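# Transfer 96-well plate from nest N1 to nest N2

## Task

Carry the 96-well culture plate out of plate nest N1 and into plate nest N2 so that it rests level within N2's locators, with its A1 well at N2's corner labelled A1 and its lid seated completely on it; then open the gripper and move the hand away from the plate.

## Robot and tools

Robot: two 6-joint arms, left_arm and right_arm, each with a parallel two-finger gripper. From the arms' side of the table, N1 is the left nest and N2 the right one. The plate begins in N1 with A1 at N1's A1 corner. Keep the same orientation when placing it in N2.

Frames. All printed hand poses use one scene frame. The origin is on the table top midway between the arms, +z is up, +x points away from the arms over the table, and left_arm sits on the +y side. The words left and right are arm names, not image sides. Arm root links: left_arm at (+0.040, +0.263, 0) m, quat_wxyz (+0.999, 0, 0, -0.035); right_arm at (-0.020, -0.325, 0) m, quat_wxyz (+0.996, 0, 0, +0.093). The reported end_effector_position is the point between the finger pads, roughly 1 cm short of the fingertips. Fingers extend along the gripper's +z and close along its y. Printed positions can be off, especially when the arm is stretched far out.

execute_actions takes "actions", a list holding at most one item, plus an optional boolean "pictures".
- An empty list sends nothing and returns the state with camera images.
- A motion item is {"rows": [...], "steps": n}. n is 10 to 15 control steps of 1/30 s, and 15 if omitted. Each row is used for one step. If there are fewer rows than steps, the last row repeats.
- A wait item is {"steps": n} with n up to 300. It sends nothing and returns once n steps have passed since the previous result. Time spent writing is included in those steps.
Images come back only with an empty list or with "pictures": true.

Each row is one flat list of 14 numbers covering both arms, always all 14. The first seven are left_arm and the next seven are right_arm. For each arm the order is waist, shoulder, elbow, wrist pitch, wrist yaw, wrist roll, then gripper opening. The six joint values are absolute target angles in radians, on the same scale as the Joint positions readout; they are not offsets. Stated ranges are: waist -2.880 to 2.880, shoulder 0.000 to 3.142, elbow 0.000 to 3.019, wrist pitch -1.693 to 1.571, wrist yaw -1.571 to 1.571, wrist roll -2.094 to 2.094. A call is rejected, and nothing at all is sent, if any target lies more than 0.019 rad outside its range and is also farther out than the joint's last reading. True joint ends may differ from the stated ones by up to 0.019 rad. Targets beyond a real end are clipped to it, and the result then says "joint sent to its limit"; that line may refer to an earlier action. Opening is an absolute value from -1 (closed) to +1 (fully open, a 0.094 m pad gap).

Motion limits. Each step, a joint's target is kept within a fixed lead of its measured angle: waist 0.264, shoulder 0.32, elbow 0.276, wrist pitch 0.33, wrist yaw 0.186, wrist roll 0.522 rad. Targets that would move the hand more than 70 mm from where it is now are scaled back, so large moves take several calls. A move of only a few mm may not change the hand's position at all. The arms keep heading for the last row sent while you think or wait. They stop once motion has nearly ceased or a step is HELD. Each result is taken 10 steps before its action ends. The remaining steps run during your next reply, and the simulation never pauses.

Result lines:
- State line `left_arm: …` | `right_arm: …`: position in metres and quat_wxyz for each hand.
- Joint positions and Joint velocities: one block per arm, six joints (rad, rad/s) and then the pad gap (m, m/s).
- grip_measured: the measured opening, on the same -1..1 scale you command.
- "joint command not followed": the clearance check changed or blocked some joint targets; the rest of the row still ran.
- HELD: marks steps on which all or part of your row was not sent.
- MOTOR HOT: a motor has reached 85 °C. At 100 °C an OVER-TEMPERATURE FAULT stops that arm and its gripper, and anything held drops. Keep holds short.

Gripping. Away from ±1, the fingers go to the spot where grip_measured would equal your command. Each gripper's reading may be off by up to about 1 mm, a constant bias within a scene. To hold firmly, command about 0.03 below the current grip_measured; a smaller margin gives a lighter hold. Pad force tops out around 50–62 N, and less on parts thinner than about 2 mm. Contact spikes at first touch can be large, so close gently on the plate and lid.

zoom_image(camera, region) returns an enlarged crop of that camera's latest image. camera is one of cam_high, cam_low, cam_left_wrist, cam_right_wrist, all 504x504. region is [x0, y0, x1, y1] in pixels from the top-left corner, at most 504x504. Calibration per camera, in OpenCV form, is given with K, D and T_world_to_cam in metres. Fixed cameras may be out by up to about 2.3° and 9 mm. Wrist camera poses are derived from joint readings. Use zoom_image to check the locators, the A1 mark and whether the lid is seated.

read_manual(section="licences") returns only licence text and moves nothing. finished_scene(scene) ends and grades the current scene, with no undo. The goal must still be holding true at that moment. Replying without any tool call ends the run.

Avoid the following:
- Dropping the plate from more than a few mm.
- Knocking anything off the table, which ends the scene.
- Collisions or hard pressing between the two arms, which can also end it.
- Slamming into the nest, and pushing hard in general.
- Losing the lid.

Loose items may be nudged briefly by outside pushes, so check the result before releasing.

Each tool is called after "Call:" by a JSON object that holds its "fn" and its "kwargs", one argument or row to a line.

## Session

Call:
{"fn": "execute_actions", "kwargs": {
  "actions": []
}}

Scene clock: 0.00 s of 13200.00 s.
left_arm: end_effector_position=(+0.5213, +0.5641, +0.3211) grip_measured=+1.000 end_effector_quat_wxyz=(+0.064, -0.436, +0.885, +0.149) | right_arm: end_effector_position=(-0.0265, +0.2043, +0.2351) grip_measured=+1.000 end_effector_quat_wxyz=(-0.077, +0.792, -0.512, -0.324)
Joint positions: left_arm=[ 0.541  1.753  1.929 -1.61  -0.296 -0.425  0.094] | right_arm=[ 1.237  1.466  1.258 -0.903 -0.519 -0.446  0.094]
Joint velocities: left_arm=[ 0.024 -0.005 -0.007  0.002  0.022 -0.007  0.   ] | right_arm=[-0.005  0.015 -0.002  0.012  0.066 -0.007  0.   ]

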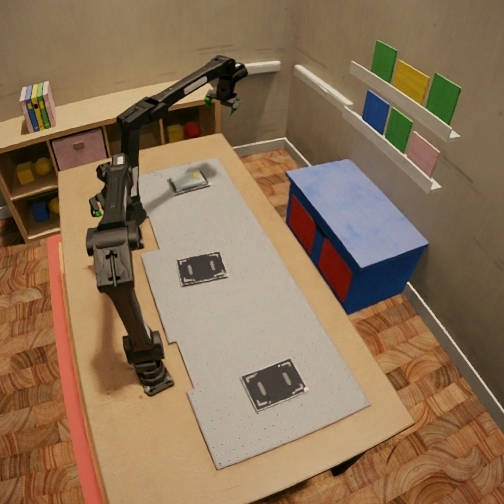

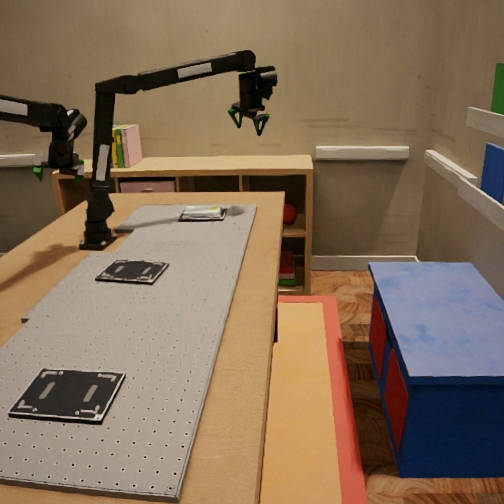

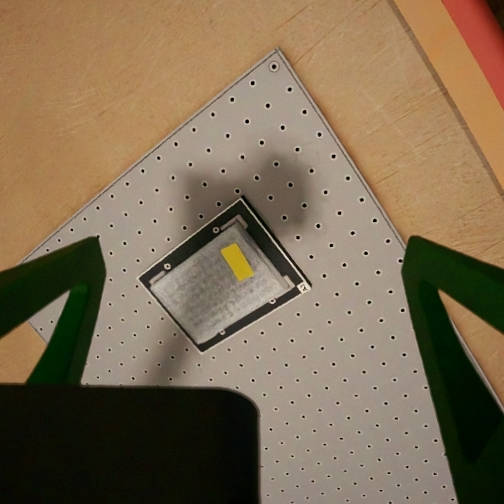

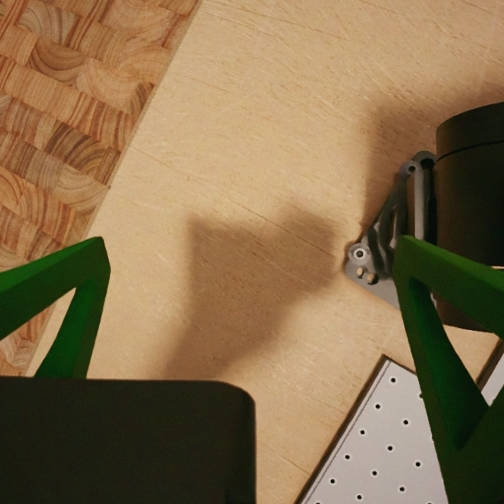

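Call:
{"fn": "zoom_image", "kwargs": {
  "camera": "cam_high",
  "region": [150, 150, 330, 430]
}}

Call:
{"fn": "zoom_image", "kwargs": {
  "camera": "cam_left_wrist",
  "region": [120, 180, 330, 370]
}}

Call:
{"fn": "zoom_image", "kwargs": {
  "camera": "cam_low",
  "region": [0, 190, 260, 440]
}}

Region (150, 150, 330, 430) of cam_high's 504x504 image, scaled by 1.800, with more detail than that image has; it fills the left 324 columns of this view, and the rest is white.

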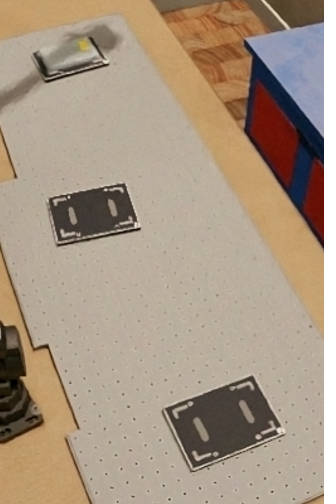

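Region (120, 180, 330, 370) of cam_left_wrist's 504x504 image, scaled by 2.400, with more detail than that image has; it fills the top 456 rows of this view, and the rest is white.

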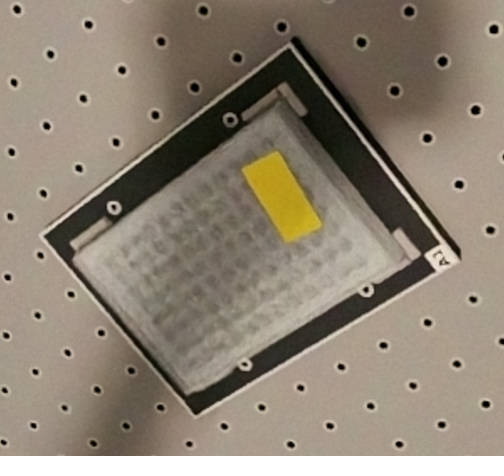

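Region (0, 190, 260, 440) of cam_low's 504x504 image, scaled by 1.938, with more detail than that image has; it fills the top 485 rows of this view, and the rest is white.

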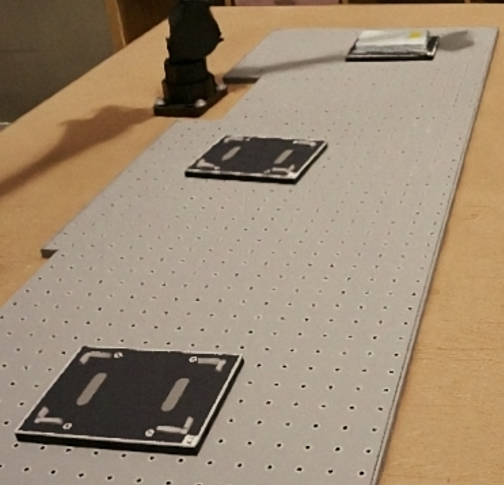

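Call:
{"fn": "execute_actions", "kwargs": {
  "actions": [
    {"rows":[[0.6,1.6,1.6,-1.5,-0.15,0,1,1.237,0.95,0.95,-1.0,-0.3,-0.446,1]]}
  ]
}}

Call:
{"fn": "execute_actions", "kwargs": {
  "actions": [
    {"steps":20}
  ]
}}

Call:
{"fn": "execute_actions", "kwargs": {
  "actions": [
    {"rows":[[0.694,1.402,1.083,-1.252,0,0.625,1,-0.664,1.38,1.06,-1.25,0,-0.478,1]]}
  ]
}}

Call:
{"fn": "execute_actions", "kwargs": {
  "actions": [
    {"steps":90}
  ],
  "pictures": true
}}

Scene clock: 3.30 s of 13200.00 s.
left_arm: end_effector_position=(+0.4653, +0.5289, +0.2632) grip_measured=+1.000 end_effector_quat_wxyz=(+0.013, -0.326, +0.942, +0.080) | right_arm: end_effector_position=(-0.0108, +0.1121, +0.2103) grip_measured=+1.000 end_effector_quat_wxyz=(-0.097, +0.797, -0.548, -0.235)
Joint positions: left_arm=[ 0.576  1.615  1.617 -1.52  -0.153 -0.156  0.094] | right_arm=[ 1.237  1.255  1.035 -0.95  -0.332 -0.446  0.094]
Joint velocities: left_arm=[ 0.278 -0.298 -0.759  0.017  0.081  0.901  0.   ] | right_arm=[ 0.005 -1.832 -1.326 -0.408  0.432 -0.037  0.   ]
Steps of this call (steps 1 to 90: nothing new was sent; then 0.13 s passed at rest; steps 91 to 95: the first 5 steps of this action). Readings (joint positions):
91: left_arm=[0.546 1.736 1.887 -1.576 -0.228 -0.359] | right_arm=[1.237 1.452 1.240 -0.904 -0.470 -0.446]
92: left_arm=[0.551 1.694 1.799 -1.532 -0.182 -0.292] | right_arm=[1.237 1.418 1.197 -0.909 -0.417 -0.446]
94: left_arm=[0.567 1.630 1.654 -1.519 -0.156 -0.191] | right_arm=[1.237 1.315 1.085 -0.935 -0.350 -0.446]
95: the state above

Scene clock: 3.97 s of 13200.00 s.
left_arm: end_effector_position=(+0.4563, +0.5371, +0.2589) grip_measured=+1.000 end_effector_quat_wxyz=(+0.005, -0.270, +0.959, +0.080) | right_arm: end_effector_position=(-0.0158, +0.0473, +0.2763) grip_measured=+1.000 end_effector_quat_wxyz=(-0.178, +0.788, -0.529, -0.259)
Joint positions: left_arm=[ 0.6    1.609  1.598 -1.511 -0.153 -0.015  0.094] | right_arm=[ 1.237  0.954  0.948 -0.993 -0.303 -0.446  0.094]
Joint velocities: left_arm=[-0.015 -0.005 -0.007 -0.002  0.007  0.037  0.   ] | right_arm=[-0.005  0.005  0.017 -0.027  0.066 -0.037  0.   ]
Kept back: nothing.
Steps of this call (steps 1 to 10: the last 10 steps of your previous action; steps 11 to 20: the robot went on to your last target). Readings (joint positions):
1: left_arm=[0.585 1.609 1.601 -1.520 -0.153 -0.127] | right_arm=[1.237 1.191 0.994 -0.964 -0.319 -0.446]
2: left_arm=[0.592 1.609 1.598 -1.520 -0.153 -0.104] | right_arm=[1.237 1.124 0.965 -0.975 -0.311 -0.446]
4: left_arm=[0.600 1.609 1.598 -1.514 -0.153 -0.072] | right_arm=[1.237 0.998 0.940 -0.991 -0.305 -0.446]
8: left_arm=[0.600 1.609 1.598 -1.511 -0.153 -0.037] | right_arm=[1.237 0.883 0.948 -0.993 -0.305 -0.446]
20: the state above

Scene clock: 4.13 s of 13200.00 s.
left_arm: end_effector_position=(+0.3969, +0.5060, +0.1984) grip_measured=+1.000 end_effector_quat_wxyz=(+0.038, -0.126, +0.991, +0.024) | right_arm: end_effector_position=(+0.0714, +0.0373, +0.2235) grip_measured=+1.000 end_effector_quat_wxyz=(-0.128, +0.756, -0.632, -0.107)
Joint positions: left_arm=[ 0.665  1.427  1.238 -1.291 -0.008  0.342  0.094] | right_arm=[ 1.096  1.115  0.998 -1.131 -0.094 -0.451  0.094]
Joint velocities: left_arm=[ 0.405 -0.855 -1.8    0.237  0.037  1.355  0.   ] | right_arm=[-1.197  1.392  0.159 -0.515  0.755 -0.022  0.   ]
Steps of this call (steps 1 to 5: the first 5 steps of this action). Readings (joint positions):
1: left_arm=[0.609 1.589 1.556 -1.449 -0.078 0.066] | right_arm=[1.230 0.966 0.954 -1.019 -0.266 -0.449]
2: left_arm=[0.619 1.543 1.469 -1.355 -0.027 0.166] | right_arm=[1.207 0.990 0.968 -1.059 -0.219 -0.450]
4: left_arm=[0.649 1.459 1.305 -1.298 -0.010 0.292] | right_arm=[1.136 1.068 0.991 -1.112 -0.128 -0.451]
5: the state above

Scene clock: 7.13 s of 13200.00 s.
left_arm: end_effector_position=(+0.3493, +0.4873, +0.1461) grip_measured=+1.000 end_effector_quat_wxyz=(-0.009, -0.007, +1.000, -0.004) | right_arm: end_effector_position=(+0.3041, -0.4980, +0.1330) grip_measured=+1.000 end_effector_quat_wxyz=(-0.016, +0.011, +1.000, +0.006)
Joint positions: left_arm=[ 0.696  1.403  1.075 -1.261 -0.003  0.612  0.094] | right_arm=[-0.673  1.385  1.02  -1.239  0.003 -0.465  0.094]
Joint velocities: left_arm=[ 0.005 -0.015  0.002 -0.002 -0.022  0.007  0.   ] | right_arm=[-0.005  0.005  0.007 -0.002  0.007 -0.022  0.   ]
Kept back: nothing.
Steps of this call (steps 1 to 10: the last 10 steps of your previous action; steps 11 to 60: the robot went on to your last target; steps 61 to 90: nothing new was sent). Readings (joint positions):
1: left_arm=[0.677 1.402 1.178 -1.285 -0.006 0.394] | right_arm=[1.054 1.163 1.003 -1.147 -0.068 -0.452]
2: left_arm=[0.687 1.387 1.130 -1.282 -0.006 0.438] | right_arm=[1.008 1.212 1.005 -1.162 -0.049 -0.452]
4: left_arm=[0.696 1.386 1.081 -1.282 -0.006 0.501] | right_arm=[0.907 1.300 1.005 -1.187 -0.025 -0.454]
8: left_arm=[0.696 1.403 1.075 -1.265 -0.003 0.567] | right_arm=[0.670 1.398 1.005 -1.215 -0.009 -0.457]
90: the state above
All arms were judged still, so your last target was given up. Only a new action makes them travel on or press farther. Fingers that are still opening or closing keep moving.
camera_calibration (this result's frames):
cam_left_wrist: T_world_to_cam=[[0.00682466, -0.999969, 0.00390609, 0.486147], [-0.800857, -0.00312653, 0.598847, 0.199073], [-0.598817, -0.00721515, -0.800854, 0.453312], [0, 0, 0, 1]] pos_world=[0.427562, 0.490025, 0.241923]
cam_right_wrist: T_world_to_cam=[[-0.0296893, -0.999447, -0.0149914, -0.486909], [-0.787825, 0.0141671, 0.615736, 0.17175], [-0.615183, 0.0300914, -0.78781, 0.434555], [0, 0, 0, 1]] pos_world=[0.388183, -0.502149, 0.229294]

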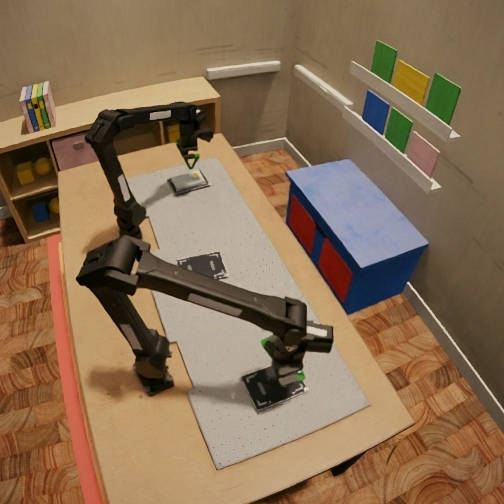

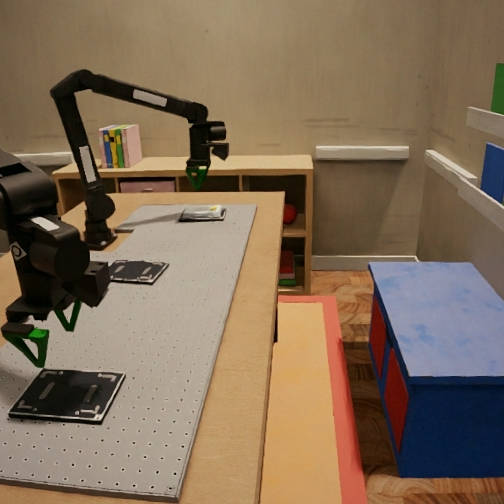

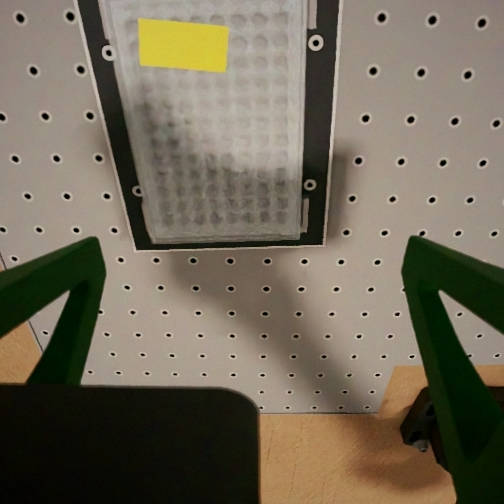

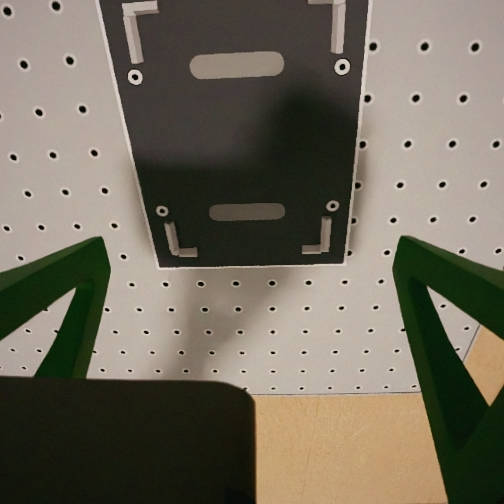

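Call:
{"fn": "execute_actions", "kwargs": {
  "actions": [
    {"rows":[[0.744,1.45,1.03,-1.15,0,0.635,1,-0.664,1.38,1.06,-1.25,0,-0.478,1],[0.744,1.45,1.03,-1.15,0,0.635,1,-0.664,1.38,1.06,-1.25,0,-0.478,1],[0.744,1.45,1.03,-1.15,0,0.635,1,-0.664,1.38,1.06,-1.25,0,-0.478,1],[0.744,1.45,1.03,-1.15,0,0.635,1,-0.664,1.38,1.06,-1.25,0,-0.478,1],[0.744,1.49,0.99,-1.07,0,0.635,1,-0.664,1.38,1.06,-1.25,0,-0.478,1],[0.744,1.49,0.99,-1.07,0,0.635,1,-0.664,1.38,1.06,-1.25,0,-0.478,1],[0.744,1.49,0.99,-1.07,0,0.635,1,-0.664,1.38,1.06,-1.25,0,-0.478,1],[0.744,1.522,0.96,-1.001,0,0.635,1,-0.664,1.38,1.06,-1.25,0,-0.478,1]]}
  ]
}}

Call:
{"fn": "execute_actions", "kwargs": {
  "actions": [
    {"steps":25}
  ],
  "pictures": true
}}

Scene clock: 9.10 s of 13200.00 s.
left_arm: end_effector_position=(+0.3529, +0.5051, +0.1240) grip_measured=+1.000 end_effector_quat_wxyz=(+0.011, -0.020, +1.000, +0.009) | right_arm: end_effector_position=(+0.3041, -0.4980, +0.1330) grip_measured=+1.000 end_effector_quat_wxyz=(-0.016, +0.011, +1.000, +0.006)
Joint positions: left_arm=[ 0.728  1.429  1.039 -1.152 -0.001  0.618  0.094] | right_arm=[-0.673  1.385  1.02  -1.239  0.003 -0.465  0.094]
Joint velocities: left_arm=[ 0.19   0.23  -0.315  0.974 -0.066 -0.051  0.   ] | right_arm=[-0.015 -0.005 -0.007 -0.002 -0.022 -0.037  0.   ]
Steps of this call (steps 1 to 54: nothing new was sent; steps 55 to 59: the first 5 steps of this action). Readings (joint positions):
55: left_arm=[0.699 1.405 1.069 -1.242 -0.001 0.614] | right_arm=[-0.673 1.385 1.020 -1.239 0.003 -0.465]
56: left_arm=[0.704 1.406 1.061 -1.210 -0.001 0.615] | right_arm=[-0.673 1.385 1.020 -1.239 0.003 -0.465]
58: left_arm=[0.721 1.419 1.049 -1.175 -0.001 0.618] | right_arm=[-0.673 1.385 1.020 -1.239 0.003 -0.465]
59: the state above

Scene clock: 9.93 s of 13200.00 s.
left_arm: end_effector_position=(+0.3480, +0.5070, +0.0580) grip_measured=+1.000 end_effector_quat_wxyz=(-0.006, -0.024, +1.000, -0.004) | right_arm: end_effector_position=(+0.3041, -0.4980, +0.1330) grip_measured=+1.000 end_effector_quat_wxyz=(-0.016, +0.011, +1.000, +0.006)
Joint positions: left_arm=[ 0.74   1.535  0.961 -1.01  -0.001  0.621  0.094] | right_arm=[-0.673  1.385  1.02  -1.239  0.003 -0.465  0.094]
Joint velocities: left_arm=[-0.005 -0.005 -0.007 -0.002 -0.007  0.007  0.   ] | right_arm=[-0.005 -0.005  0.012  0.017 -0.022 -0.051  0.   ]
Kept back: nothing.
Steps of this call (steps 1 to 10: the last 10 steps of your previous action; steps 11 to 25: the robot went on to your last target). Readings (joint positions):
1: left_arm=[0.734 1.439 1.027 -1.122 -0.001 0.619] | right_arm=[-0.673 1.385 1.020 -1.239 0.003 -0.465]
2: left_arm=[0.738 1.452 1.017 -1.102 -0.001 0.619] | right_arm=[-0.673 1.385 1.020 -1.239 0.003 -0.465]
4: left_arm=[0.740 1.482 0.990 -1.050 -0.001 0.620] | right_arm=[-0.673 1.385 1.020 -1.239 0.003 -0.465]
8: left_arm=[0.740 1.532 0.963 -1.017 -0.001 0.621] | right_arm=[-0.673 1.385 1.020 -1.239 0.003 -0.465]
25: the state above
camera_calibration (this result's frames):
cam_left_wrist: T_world_to_cam=[[0.0407803, -0.999165, 0.00247105, 0.494132], [-0.803547, -0.0313262, 0.594416, 0.266348], [-0.593842, -0.0262261, -0.804154, 0.390236], [0, 0, 0, 1]] pos_world=[0.425611, 0.512298, 0.154267]
cam_right_wrist: T_world_to_cam=[[-0.0293082, -0.999458, -0.0150035, -0.487029], [-0.787833, 0.0138594, 0.615733, 0.171599], [-0.615191, 0.0298662, -0.787812, 0.434445], [0, 0, 0, 1]] pos_world=[0.388184, -0.502118, 0.229295]

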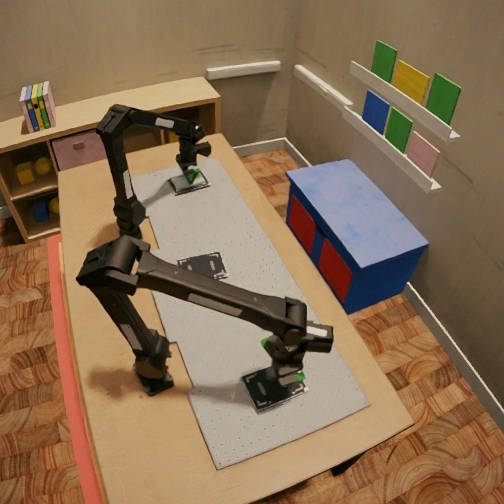

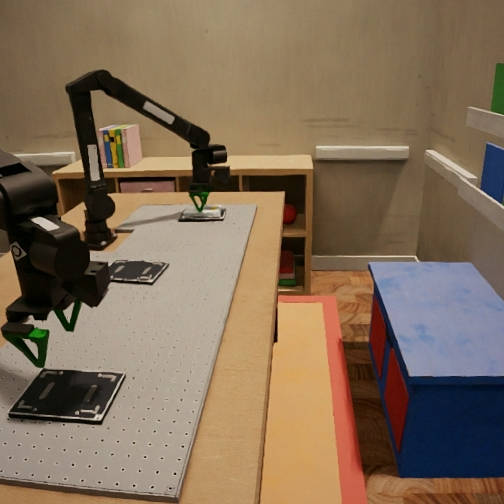

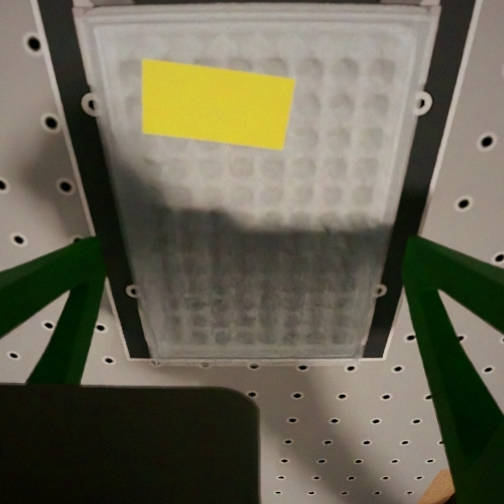

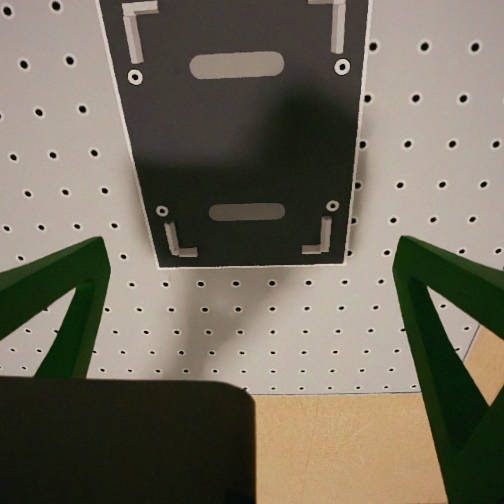

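Call:
{"fn": "execute_actions", "kwargs": {
  "actions": [
    {"rows":[[0.744,1.55,0.945,-0.96,0,0.635,1,-0.664,1.38,1.06,-1.25,0,-0.478,1],[0.744,1.55,0.945,-0.96,0,0.635,1,-0.664,1.38,1.06,-1.25,0,-0.478,1],[0.744,1.55,0.945,-0.96,0,0.635,1,-0.664,1.38,1.06,-1.25,0,-0.478,1],[0.744,1.575,0.925,-0.915,0,0.635,1,-0.664,1.38,1.06,-1.25,0,-0.478,1]]}
  ]
}}

Call:
{"fn": "execute_actions", "kwargs": {
  "actions": [
    {"steps":20}
  ],
  "pictures": true
}}

Call:
{"fn": "zoom_image", "kwargs": {
  "camera": "cam_low",
  "region": [165, 180, 245, 230]
}}

Scene clock: 10.87 s of 13200.00 s.
left_arm: end_effector_position=(+0.3551, +0.5118, +0.0528) grip_measured=+1.000 end_effector_quat_wxyz=(+0.012, -0.024, +1.000, +0.007) | right_arm: end_effector_position=(+0.3041, -0.4980, +0.1330) grip_measured=+1.000 end_effector_quat_wxyz=(-0.016, +0.011, +1.000, +0.006)
Joint positions: left_arm=[ 0.74   1.54   0.949 -0.954  0.003  0.623  0.094] | right_arm=[-0.673  1.385  1.02  -1.239  0.003 -0.465  0.094]
Joint velocities: left_arm=[-0.005  0.054 -0.076  0.129  0.256 -0.007  0.   ] | right_arm=[ 0.005 -0.005  0.007  0.002 -0.037  0.022  0.   ]
Steps of this call (steps 1 to 15: the robot went on to your last target; steps 16 to 23: nothing new was sent; steps 24 to 28: the first 5 steps of this action). Readings (joint positions):
24: left_arm=[0.740 1.535 0.959 -1.003 -0.001 0.621] | right_arm=[-0.673 1.385 1.020 -1.239 0.003 -0.465]
25: left_arm=[0.740 1.535 0.957 -0.991 -0.001 0.621] | right_arm=[-0.673 1.385 1.020 -1.239 0.003 -0.465]
27: left_arm=[0.740 1.538 0.953 -0.967 -0.001 0.622] | right_arm=[-0.673 1.385 1.020 -1.239 0.003 -0.465]
28: the state above

Scene clock: 11.53 s of 13200.00 s.
left_arm: end_effector_position=(+0.3554, +0.5103, +0.0512) grip_measured=+1.000 end_effector_quat_wxyz=(+0.014, -0.022, +1.000, +0.004) | right_arm: end_effector_position=(+0.3041, -0.4980, +0.1330) grip_measured=+1.000 end_effector_quat_wxyz=(-0.016, +0.011, +1.000, +0.006)
Joint positions: left_arm=[ 0.74   1.54   0.945 -0.949  0.011  0.626  0.094] | right_arm=[-0.673  1.385  1.02  -1.239  0.003 -0.465  0.094]
Joint velocities: left_arm=[-0.015  0.005  0.002 -0.017  0.022  0.051  0.   ] | right_arm=[-0.005 -0.005 -0.002  0.002 -0.007 -0.051  0.   ]
Kept back: nothing.
Steps of this call (steps 1 to 10: the last 10 steps of your previous action; steps 11 to 15: the robot went on to your last target; steps 16 to 20: nothing new was sent). Readings (joint positions):
1: left_arm=[0.740 1.540 0.947 -0.950 0.007 0.623] | right_arm=[-0.673 1.385 1.020 -1.239 0.003 -0.465]
2: left_arm=[0.740 1.540 0.945 -0.949 0.010 0.624] | right_arm=[-0.673 1.385 1.020 -1.239 0.003 -0.465]
4: left_arm=[0.740 1.540 0.945 -0.949 0.011 0.625] | right_arm=[-0.673 1.385 1.020 -1.239 0.003 -0.465]
8: left_arm=[0.740 1.540 0.945 -0.949 0.011 0.626] | right_arm=[-0.673 1.385 1.020 -1.239 0.003 -0.465]
20: the state above
All arms were judged still, so your last target was given up. Only a new action makes them travel on or press farther. Fingers that are still opening or closing keep moving.
camera_calibration (this result's frames):
cam_left_wrist: T_world_to_cam=[[0.0359356, -0.999281, -0.0120519, 0.499581], [-0.826762, -0.036502, 0.561366, 0.289041], [-0.561402, -0.0102089, -0.82748, 0.370765], [0, 0, 0, 1]] pos_world=[0.429164, 0.513557, 0.150564]
cam_right_wrist: T_world_to_cam=[[-0.0293082, -0.999458, -0.0150035, -0.487029], [-0.787833, 0.0138594, 0.615733, 0.171599], [-0.615191, 0.0298662, -0.787812, 0.434445], [0, 0, 0, 1]] pos_world=[0.388184, -0.502118, 0.229295]

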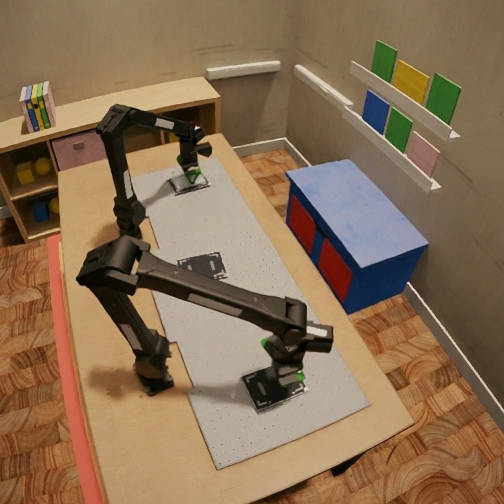

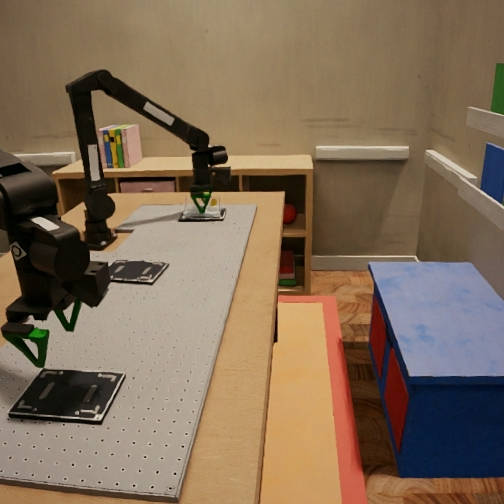

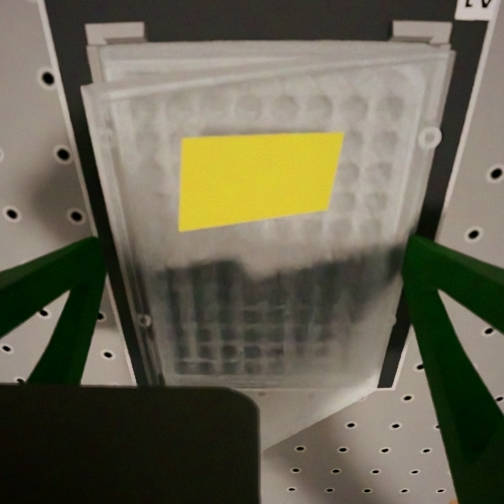

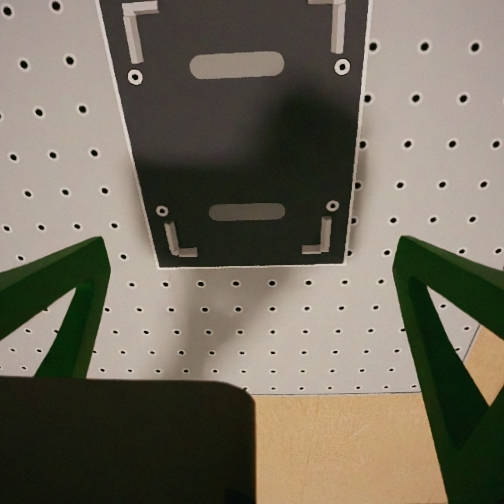

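Region (165, 180, 245, 230) of cam_low's 504x504 image, scaled by 6.300, with more detail than that image has; it fills the top 315 rows of this view, and the rest is white.

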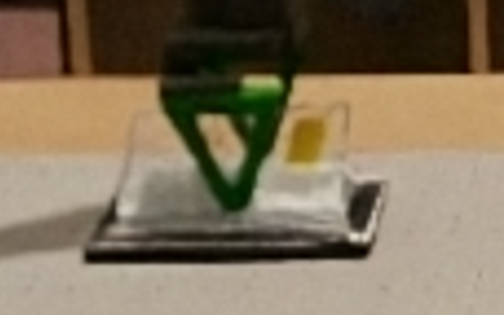

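Call:
{"fn": "execute_actions", "kwargs": {
  "actions": [
    {"rows":[[0.735,1.51,0.965,-1.01,0,0.635,1,-0.664,1.38,1.06,-1.25,0,-0.478,1]]}
  ]
}}

Call:
{"fn": "execute_actions", "kwargs": {
  "actions": [
    {"steps":25}
  ],
  "pictures": true
}}

Call:
{"fn": "zoom_image", "kwargs": {
  "camera": "cam_low",
  "region": [165, 180, 245, 230]
}}

Scene clock: 12.13 s of 13200.00 s.
left_arm: end_effector_position=(+0.3461, +0.5046, +0.0566) grip_measured=+1.000 end_effector_quat_wxyz=(-0.002, -0.022, +1.000, -0.003) | right_arm: end_effector_position=(+0.3041, -0.4980, +0.1330) grip_measured=+1.000 end_effector_quat_wxyz=(-0.016, +0.011, +1.000, +0.006)
Joint positions: left_arm=[ 0.74   1.526  0.946 -0.998  0.003  0.626  0.094] | right_arm=[-0.673  1.385  1.02  -1.239  0.003 -0.465  0.094]
Joint velocities: left_arm=[-0.005 -0.063 -0.012 -0.085 -0.037  0.066  0.   ] | right_arm=[-0.005 -0.005  0.007 -0.017  0.007  0.037  0.   ]
Steps of this call (steps 1 to 13: nothing new was sent; steps 14 to 18: the first 5 steps of this action). Readings (joint positions):
14: left_arm=[0.740 1.538 0.946 -0.958 0.010 0.626] | right_arm=[-0.673 1.385 1.020 -1.239 0.003 -0.465]
15: left_arm=[0.740 1.534 0.946 -0.973 0.006 0.626] | right_arm=[-0.673 1.385 1.020 -1.239 0.003 -0.465]
17: left_arm=[0.740 1.529 0.946 -0.995 0.003 0.626] | right_arm=[-0.673 1.385 1.020 -1.239 0.003 -0.465]
18: the state above

Scene clock: 12.97 s of 13200.00 s.
left_arm: end_effector_position=(+0.3456, +0.5042, +0.0581) grip_measured=+1.000 end_effector_quat_wxyz=(-0.002, -0.022, +1.000, -0.003) | right_arm: end_effector_position=(+0.3041, -0.4980, +0.1330) grip_measured=+1.000 end_effector_quat_wxyz=(-0.016, +0.011, +1.000, +0.006)
Joint positions: left_arm=[ 0.74   1.522  0.946 -1.002  0.003  0.626  0.094] | right_arm=[-0.673  1.385  1.02  -1.239  0.003 -0.465  0.094]
Joint velocities: left_arm=[-0.015 -0.005 -0.012 -0.002 -0.022  0.051  0.   ] | right_arm=[-0.005  0.005  0.002  0.012 -0.022  0.022  0.   ]
Kept back: nothing.
Steps of this call (steps 1 to 10: the last 10 steps of your previous action; steps 11 to 15: the robot went on to your last target; steps 16 to 25: nothing new was sent). Readings (joint positions):
1: left_arm=[0.740 1.524 0.946 -1.000 0.003 0.626] | right_arm=[-0.673 1.385 1.020 -1.239 0.003 -0.465]
2: left_arm=[0.740 1.523 0.946 -1.001 0.003 0.626] | right_arm=[-0.673 1.385 1.020 -1.239 0.003 -0.465]
4: left_arm=[0.740 1.522 0.946 -1.002 0.003 0.626] | right_arm=[-0.673 1.385 1.020 -1.239 0.003 -0.465]
8: left_arm=[0.740 1.522 0.946 -1.002 0.003 0.626] | right_arm=[-0.673 1.385 1.020 -1.239 0.003 -0.465]
25: the state above
All arms were judged still, so your last target was given up. Only a new action makes them travel on or press farther. Fingers that are still opening or closing keep moving.
camera_calibration (this result's frames):
cam_left_wrist: T_world_to_cam=[[0.0358524, -0.999355, 0.00184107, 0.493234], [-0.808437, -0.02792, 0.587921, 0.264642], [-0.58749, -0.0225668, -0.808917, 0.384999], [0, 0, 0, 1]] pos_world=[0.422446, 0.508993, 0.154936]
cam_right_wrist: T_world_to_cam=[[-0.0293082, -0.999458, -0.0150035, -0.487029], [-0.787833, 0.0138594, 0.615733, 0.171599], [-0.615191, 0.0298662, -0.787812, 0.434445], [0, 0, 0, 1]] pos_world=[0.388184, -0.502118, 0.229295]

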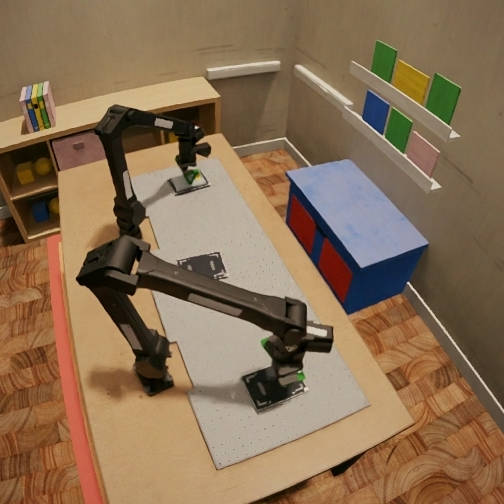

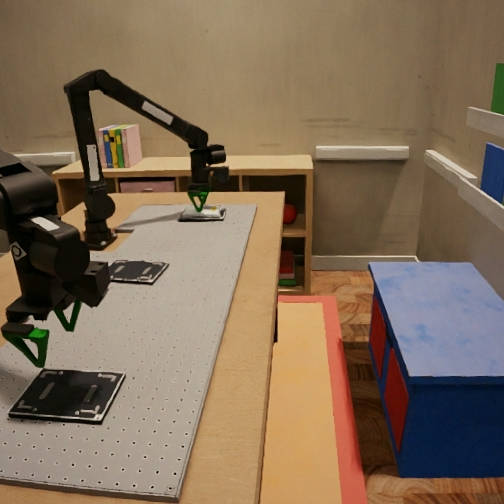

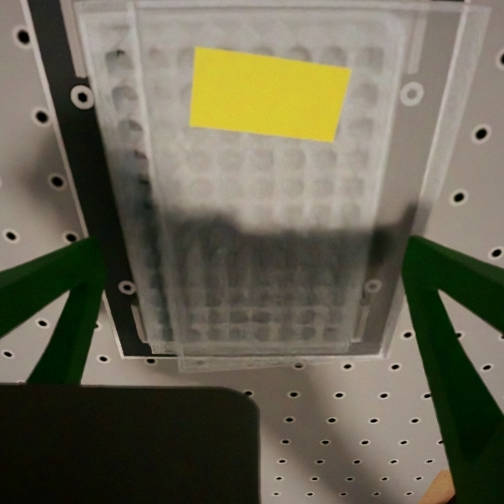

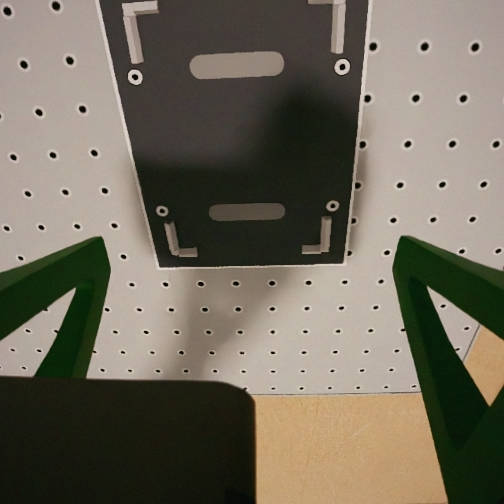

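Region (165, 180, 245, 230) of cam_low's 504x504 image, scaled by 6.300, with more detail than that image has; it fills the top 315 rows of this view, and the rest is white.

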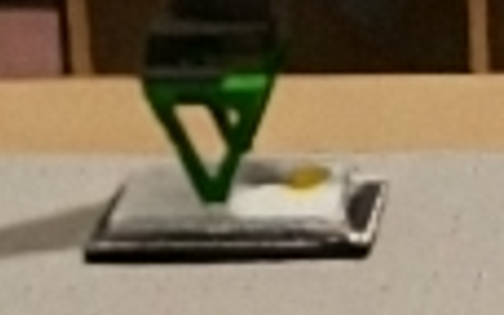

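Call:
{"fn": "execute_actions", "kwargs": {
  "actions": [
    {"rows":[[0.74,1.456,0.946,-1.058,0,0.62,1,-0.664,1.38,1.06,-1.25,0,-0.478,1],[0.74,1.456,0.946,-1.058,0,0.62,1,-0.664,1.38,1.06,-1.25,0,-0.478,1],[0.74,1.456,0.946,-1.058,0,0.62,1,-0.664,1.38,1.06,-1.25,0,-0.478,1],[0.74,1.456,0.946,-1.058,0,0.62,1,-0.664,1.38,1.06,-1.25,0,-0.478,1],[0.74,1.456,0.946,-1.058,0,0.62,1,-0.664,1.38,1.06,-1.25,0,-0.478,1],[0.705,1.456,0.946,-1.058,0,0.58,1,-0.664,1.38,1.06,-1.25,0,-0.478,1]]}
  ]
}}

Call:
{"fn": "execute_actions", "kwargs": {
  "actions": [
    {"steps":30}
  ],
  "pictures": true
}}

Scene clock: 14.23 s of 13200.00 s.
left_arm: end_effector_position=(+0.3389, +0.4990, +0.0725) grip_measured=+1.000 end_effector_quat_wxyz=(-0.004, -0.022, +1.000, -0.005) | right_arm: end_effector_position=(+0.3041, -0.4980, +0.1330) grip_measured=+1.000 end_effector_quat_wxyz=(-0.016, +0.011, +1.000, +0.006)
Joint positions: left_arm=[ 0.74   1.483  0.946 -1.047  0.003  0.626  0.094] | right_arm=[-0.673  1.385  1.02  -1.239  0.003 -0.465  0.094]
Joint velocities: left_arm=[-0.005 -0.327 -0.002 -0.076  0.022 -0.051  0.   ] | right_arm=[-0.005 -0.005  0.012 -0.017  0.007  0.022  0.   ]
Steps of this call (steps 1 to 33: nothing new was sent; steps 34 to 38: the first 5 steps of this action). Readings (joint positions):
34: left_arm=[0.740 1.519 0.946 -1.010 0.003 0.626] | right_arm=[-0.673 1.385 1.020 -1.239 0.003 -0.465]
35: left_arm=[0.740 1.513 0.946 -1.024 0.003 0.626] | right_arm=[-0.673 1.385 1.020 -1.239 0.003 -0.465]
37: left_arm=[0.740 1.493 0.946 -1.044 0.003 0.626] | right_arm=[-0.673 1.385 1.020 -1.239 0.003 -0.465]
38: the state above

Scene clock: 15.23 s of 13200.00 s.
left_arm: end_effector_position=(+0.3455, +0.4912, +0.0822) grip_measured=+1.000 end_effector_quat_wxyz=(+0.005, -0.025, +1.000, +0.002) | right_arm: end_effector_position=(+0.3041, -0.4980, +0.1330) grip_measured=+1.000 end_effector_quat_wxyz=(-0.016, +0.011, +1.000, +0.006)
Joint positions: left_arm=[ 0.713  1.456  0.946 -1.05   0.002  0.593  0.094] | right_arm=[-0.673  1.385  1.02  -1.239  0.003 -0.465  0.094]
Joint velocities: left_arm=[ 0.005 -0.015 -0.002 -0.012 -0.022 -0.051  0.   ] | right_arm=[ 0.005 -0.024 -0.012  0.012 -0.11   0.022  0.   ]
Kept back: nothing.
Steps of this call (steps 1 to 10: the last 10 steps of your previous action; steps 11 to 30: the robot went on to your last target). Readings (joint positions):
1: left_arm=[0.738 1.473 0.946 -1.049 0.002 0.621] | right_arm=[-0.673 1.385 1.020 -1.239 0.003 -0.465]
2: left_arm=[0.735 1.465 0.946 -1.049 0.002 0.615] | right_arm=[-0.673 1.385 1.020 -1.239 0.003 -0.465]
4: left_arm=[0.724 1.456 0.946 -1.050 0.002 0.607] | right_arm=[-0.673 1.385 1.020 -1.239 0.003 -0.465]
8: left_arm=[0.713 1.456 0.946 -1.050 0.002 0.599] | right_arm=[-0.673 1.385 1.020 -1.239 0.003 -0.465]
30: the state above
All arms were judged still, so your last target was given up. Only a new action makes them travel on or press farther. Fingers that are still opening or closing keep moving.
camera_calibration (this result's frames):
cam_left_wrist: T_world_to_cam=[[0.0420023, -0.999075, -0.00916263, 0.478829], [-0.815897, -0.0395916, 0.57684, 0.259225], [-0.57667, -0.0167529, -0.816805, 0.398233], [0, 0, 0, 1]] pos_world=[0.421038, 0.495321, 0.180134]
cam_right_wrist: T_world_to_cam=[[-0.0293082, -0.999458, -0.0150035, -0.487029], [-0.787833, 0.0138594, 0.615733, 0.171599], [-0.615191, 0.0298662, -0.787812, 0.434445], [0, 0, 0, 1]] pos_world=[0.388184, -0.502118, 0.229295]

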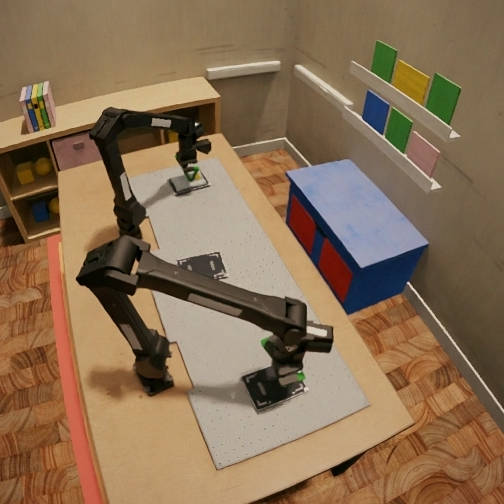

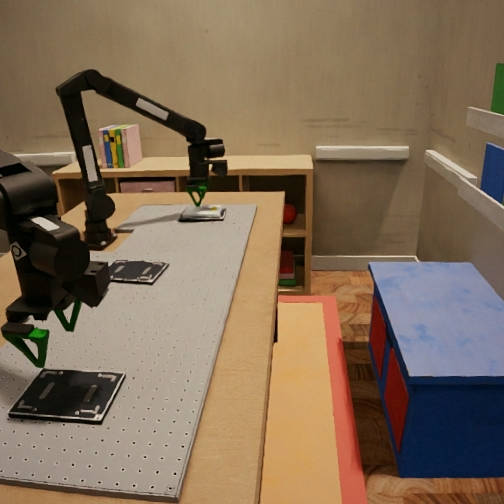

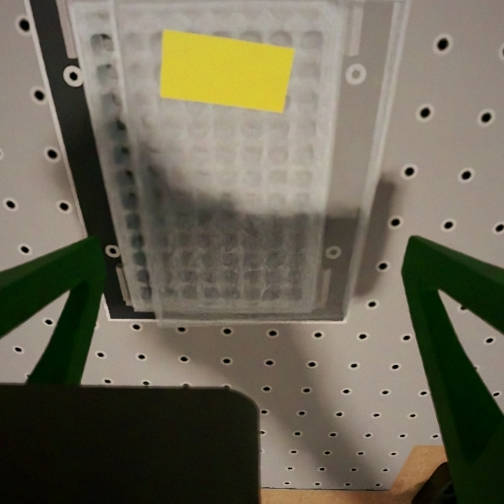

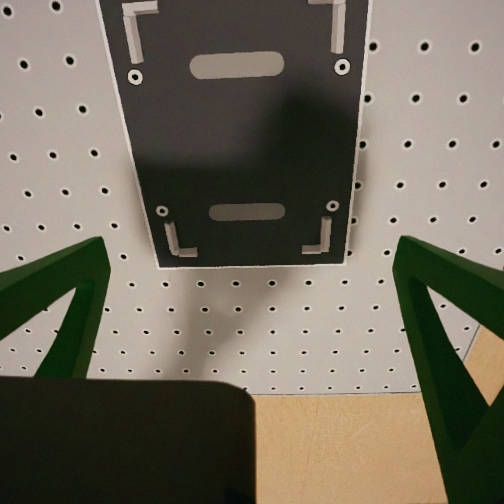

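Call:
{"fn": "execute_actions", "kwargs": {
  "actions": [
    {"rows":[[0.698,1.475,0.94,-1.04,0,0.58,1,-0.664,1.38,1.06,-1.25,0,-0.478,1],[0.698,1.478,0.937,-1.034,0,0.58,1,-0.664,1.38,1.06,-1.25,0,-0.478,1],[0.698,1.482,0.934,-1.027,0,0.58,1,-0.664,1.38,1.06,-1.25,0,-0.478,1],[0.698,1.486,0.931,-1.02,0,0.58,1,-0.664,1.38,1.06,-1.25,0,-0.478,1],[0.698,1.49,0.928,-1.013,0,0.58,1,-0.664,1.38,1.06,-1.25,0,-0.478,1],[0.698,1.494,0.925,-1.006,0,0.58,1,-0.664,1.38,1.06,-1.25,0,-0.478,1],[0.698,1.498,0.922,-0.999,0,0.58,1,-0.664,1.38,1.06,-1.25,0,-0.478,1],[0.698,1.502,0.919,-0.992,0,0.58,1,-0.664,1.38,1.06,-1.25,0,-0.478,1],[0.698,1.506,0.916,-0.985,0,0.58,1,-0.664,1.38,1.06,-1.25,0,-0.478,1],[0.698,1.51,0.912,-0.978,0,0.58,1,-0.664,1.38,1.06,-1.25,0,-0.478,1],[0.698,1.513,0.909,-0.972,0,0.58,1,-0.664,1.38,1.06,-1.25,0,-0.478,1],[0.698,1.516,0.906,-0.966,0,0.58,1,-0.664,1.38,1.06,-1.25,0,-0.478,1]]}
  ]
}}

Call:
{"fn": "execute_actions", "kwargs": {
  "actions": [
    {"steps":25}
  ],
  "pictures": true
}}

Call:
{"fn": "zoom_image", "kwargs": {
  "camera": "cam_high",
  "region": [155, 150, 225, 205]
}}

Scene clock: 16.60 s of 13200.00 s.
left_arm: end_effector_position=(+0.3482, +0.4925, +0.0788) grip_measured=+1.000 end_effector_quat_wxyz=(+0.007, -0.024, +1.000, +0.004) | right_arm: end_effector_position=(+0.3041, -0.4980, +0.1330) grip_measured=+1.000 end_effector_quat_wxyz=(-0.016, +0.011, +1.000, +0.006)
Joint positions: left_arm=[ 0.711  1.464  0.945 -1.035  0.002  0.593  0.094] | right_arm=[-0.673  1.385  1.02  -1.239  0.003 -0.465  0.094]
Joint velocities: left_arm=[-0.015  0.093 -0.037  0.198  0.051 -0.066  0.   ] | right_arm=[-0.005 -0.015 -0.007 -0.002  0.051  0.037  0.   ]
Steps of this call (steps 1 to 36: nothing new was sent; steps 37 to 41: the first 5 steps of this action). Readings (joint positions):
37: left_arm=[0.713 1.456 0.946 -1.050 0.002 0.593] | right_arm=[-0.673 1.385 1.020 -1.239 0.003 -0.465]
38: left_arm=[0.712 1.457 0.946 -1.049 0.002 0.593] | right_arm=[-0.673 1.385 1.020 -1.239 0.003 -0.465]
40: left_arm=[0.711 1.461 0.946 -1.042 0.002 0.593] | right_arm=[-0.673 1.385 1.020 -1.239 0.003 -0.465]
41: the state above

Scene clock: 17.43 s of 13200.00 s.
left_arm: end_effector_position=(+0.3463, +0.4907, +0.0519) grip_measured=+1.000 end_effector_quat_wxyz=(-0.001, -0.024, +1.000, -0.002) | right_arm: end_effector_position=(+0.3041, -0.4980, +0.1330) grip_measured=+1.000 end_effector_quat_wxyz=(-0.016, +0.011, +1.000, +0.006)
Joint positions: left_arm=[ 0.71   1.511  0.913 -0.976  0.002  0.593  0.094] | right_arm=[-0.673  1.385  1.02  -1.239  0.003 -0.465  0.094]
Joint velocities: left_arm=[-0.005 -0.005 -0.002 -0.022  0.022 -0.095  0.   ] | right_arm=[-0.005  0.005 -0.002 -0.017  0.022  0.007  0.   ]
Kept back: nothing.
Steps of this call (steps 1 to 10: the last 10 steps of your previous action; steps 11 to 25: the robot went on to your last target). Readings (joint positions):
1: left_arm=[0.711 1.468 0.943 -1.028 0.002 0.593] | right_arm=[-0.673 1.385 1.020 -1.239 0.003 -0.465]
2: left_arm=[0.710 1.472 0.941 -1.021 0.002 0.593] | right_arm=[-0.673 1.385 1.020 -1.239 0.003 -0.465]
4: left_arm=[0.710 1.482 0.934 -1.007 0.002 0.593] | right_arm=[-0.673 1.385 1.020 -1.239 0.003 -0.465]
8: left_arm=[0.710 1.501 0.919 -0.983 0.002 0.593] | right_arm=[-0.673 1.385 1.020 -1.239 0.003 -0.465]
25: the state above
camera_calibration (this result's frames):
cam_left_wrist: T_world_to_cam=[[0.0396584, -0.999212, -0.00182745, 0.478506], [-0.809942, -0.0332173, 0.585568, 0.271665], [-0.585167, -0.0217425, -0.810621, 0.379006], [0, 0, 0, 1]] pos_world=[0.422838, 0.495393, 0.149026]
cam_right_wrist: T_world_to_cam=[[-0.0293082, -0.999458, -0.0150035, -0.487029], [-0.787833, 0.0138594, 0.615733, 0.171599], [-0.615191, 0.0298662, -0.787812, 0.434445], [0, 0, 0, 1]] pos_world=[0.388184, -0.502118, 0.229295]

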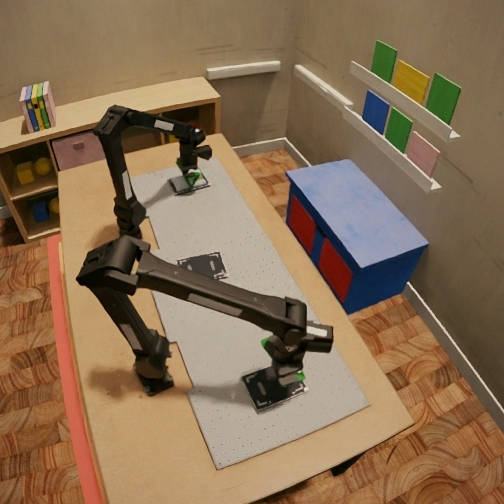

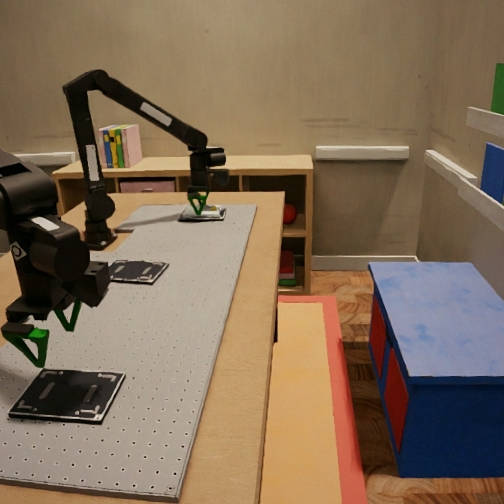

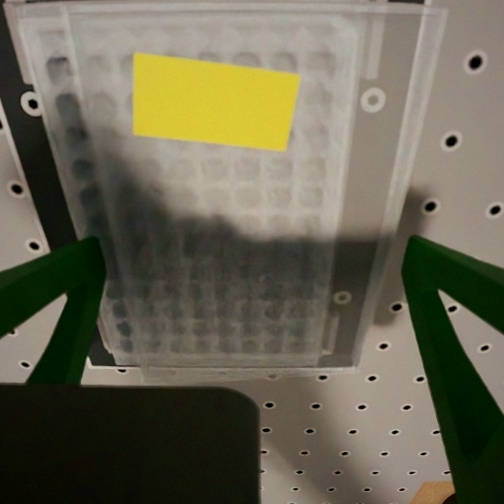

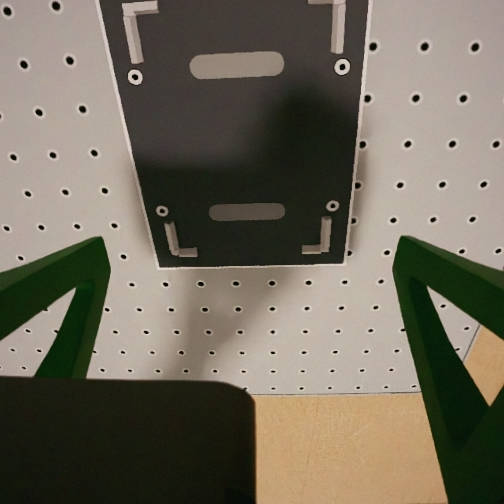

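Region (155, 150, 225, 205) of cam_high's 504x504 image, scaled by 7.200, with more detail than that image has; it fills the top 396 rows of this view, and the rest is white.

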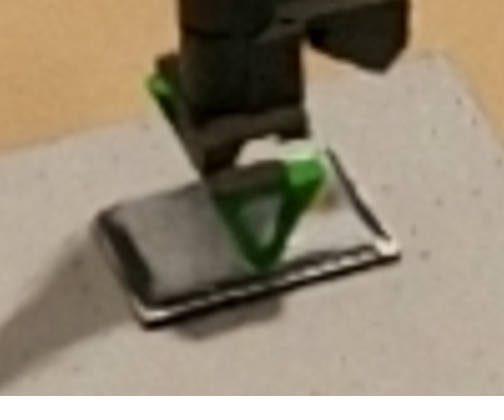

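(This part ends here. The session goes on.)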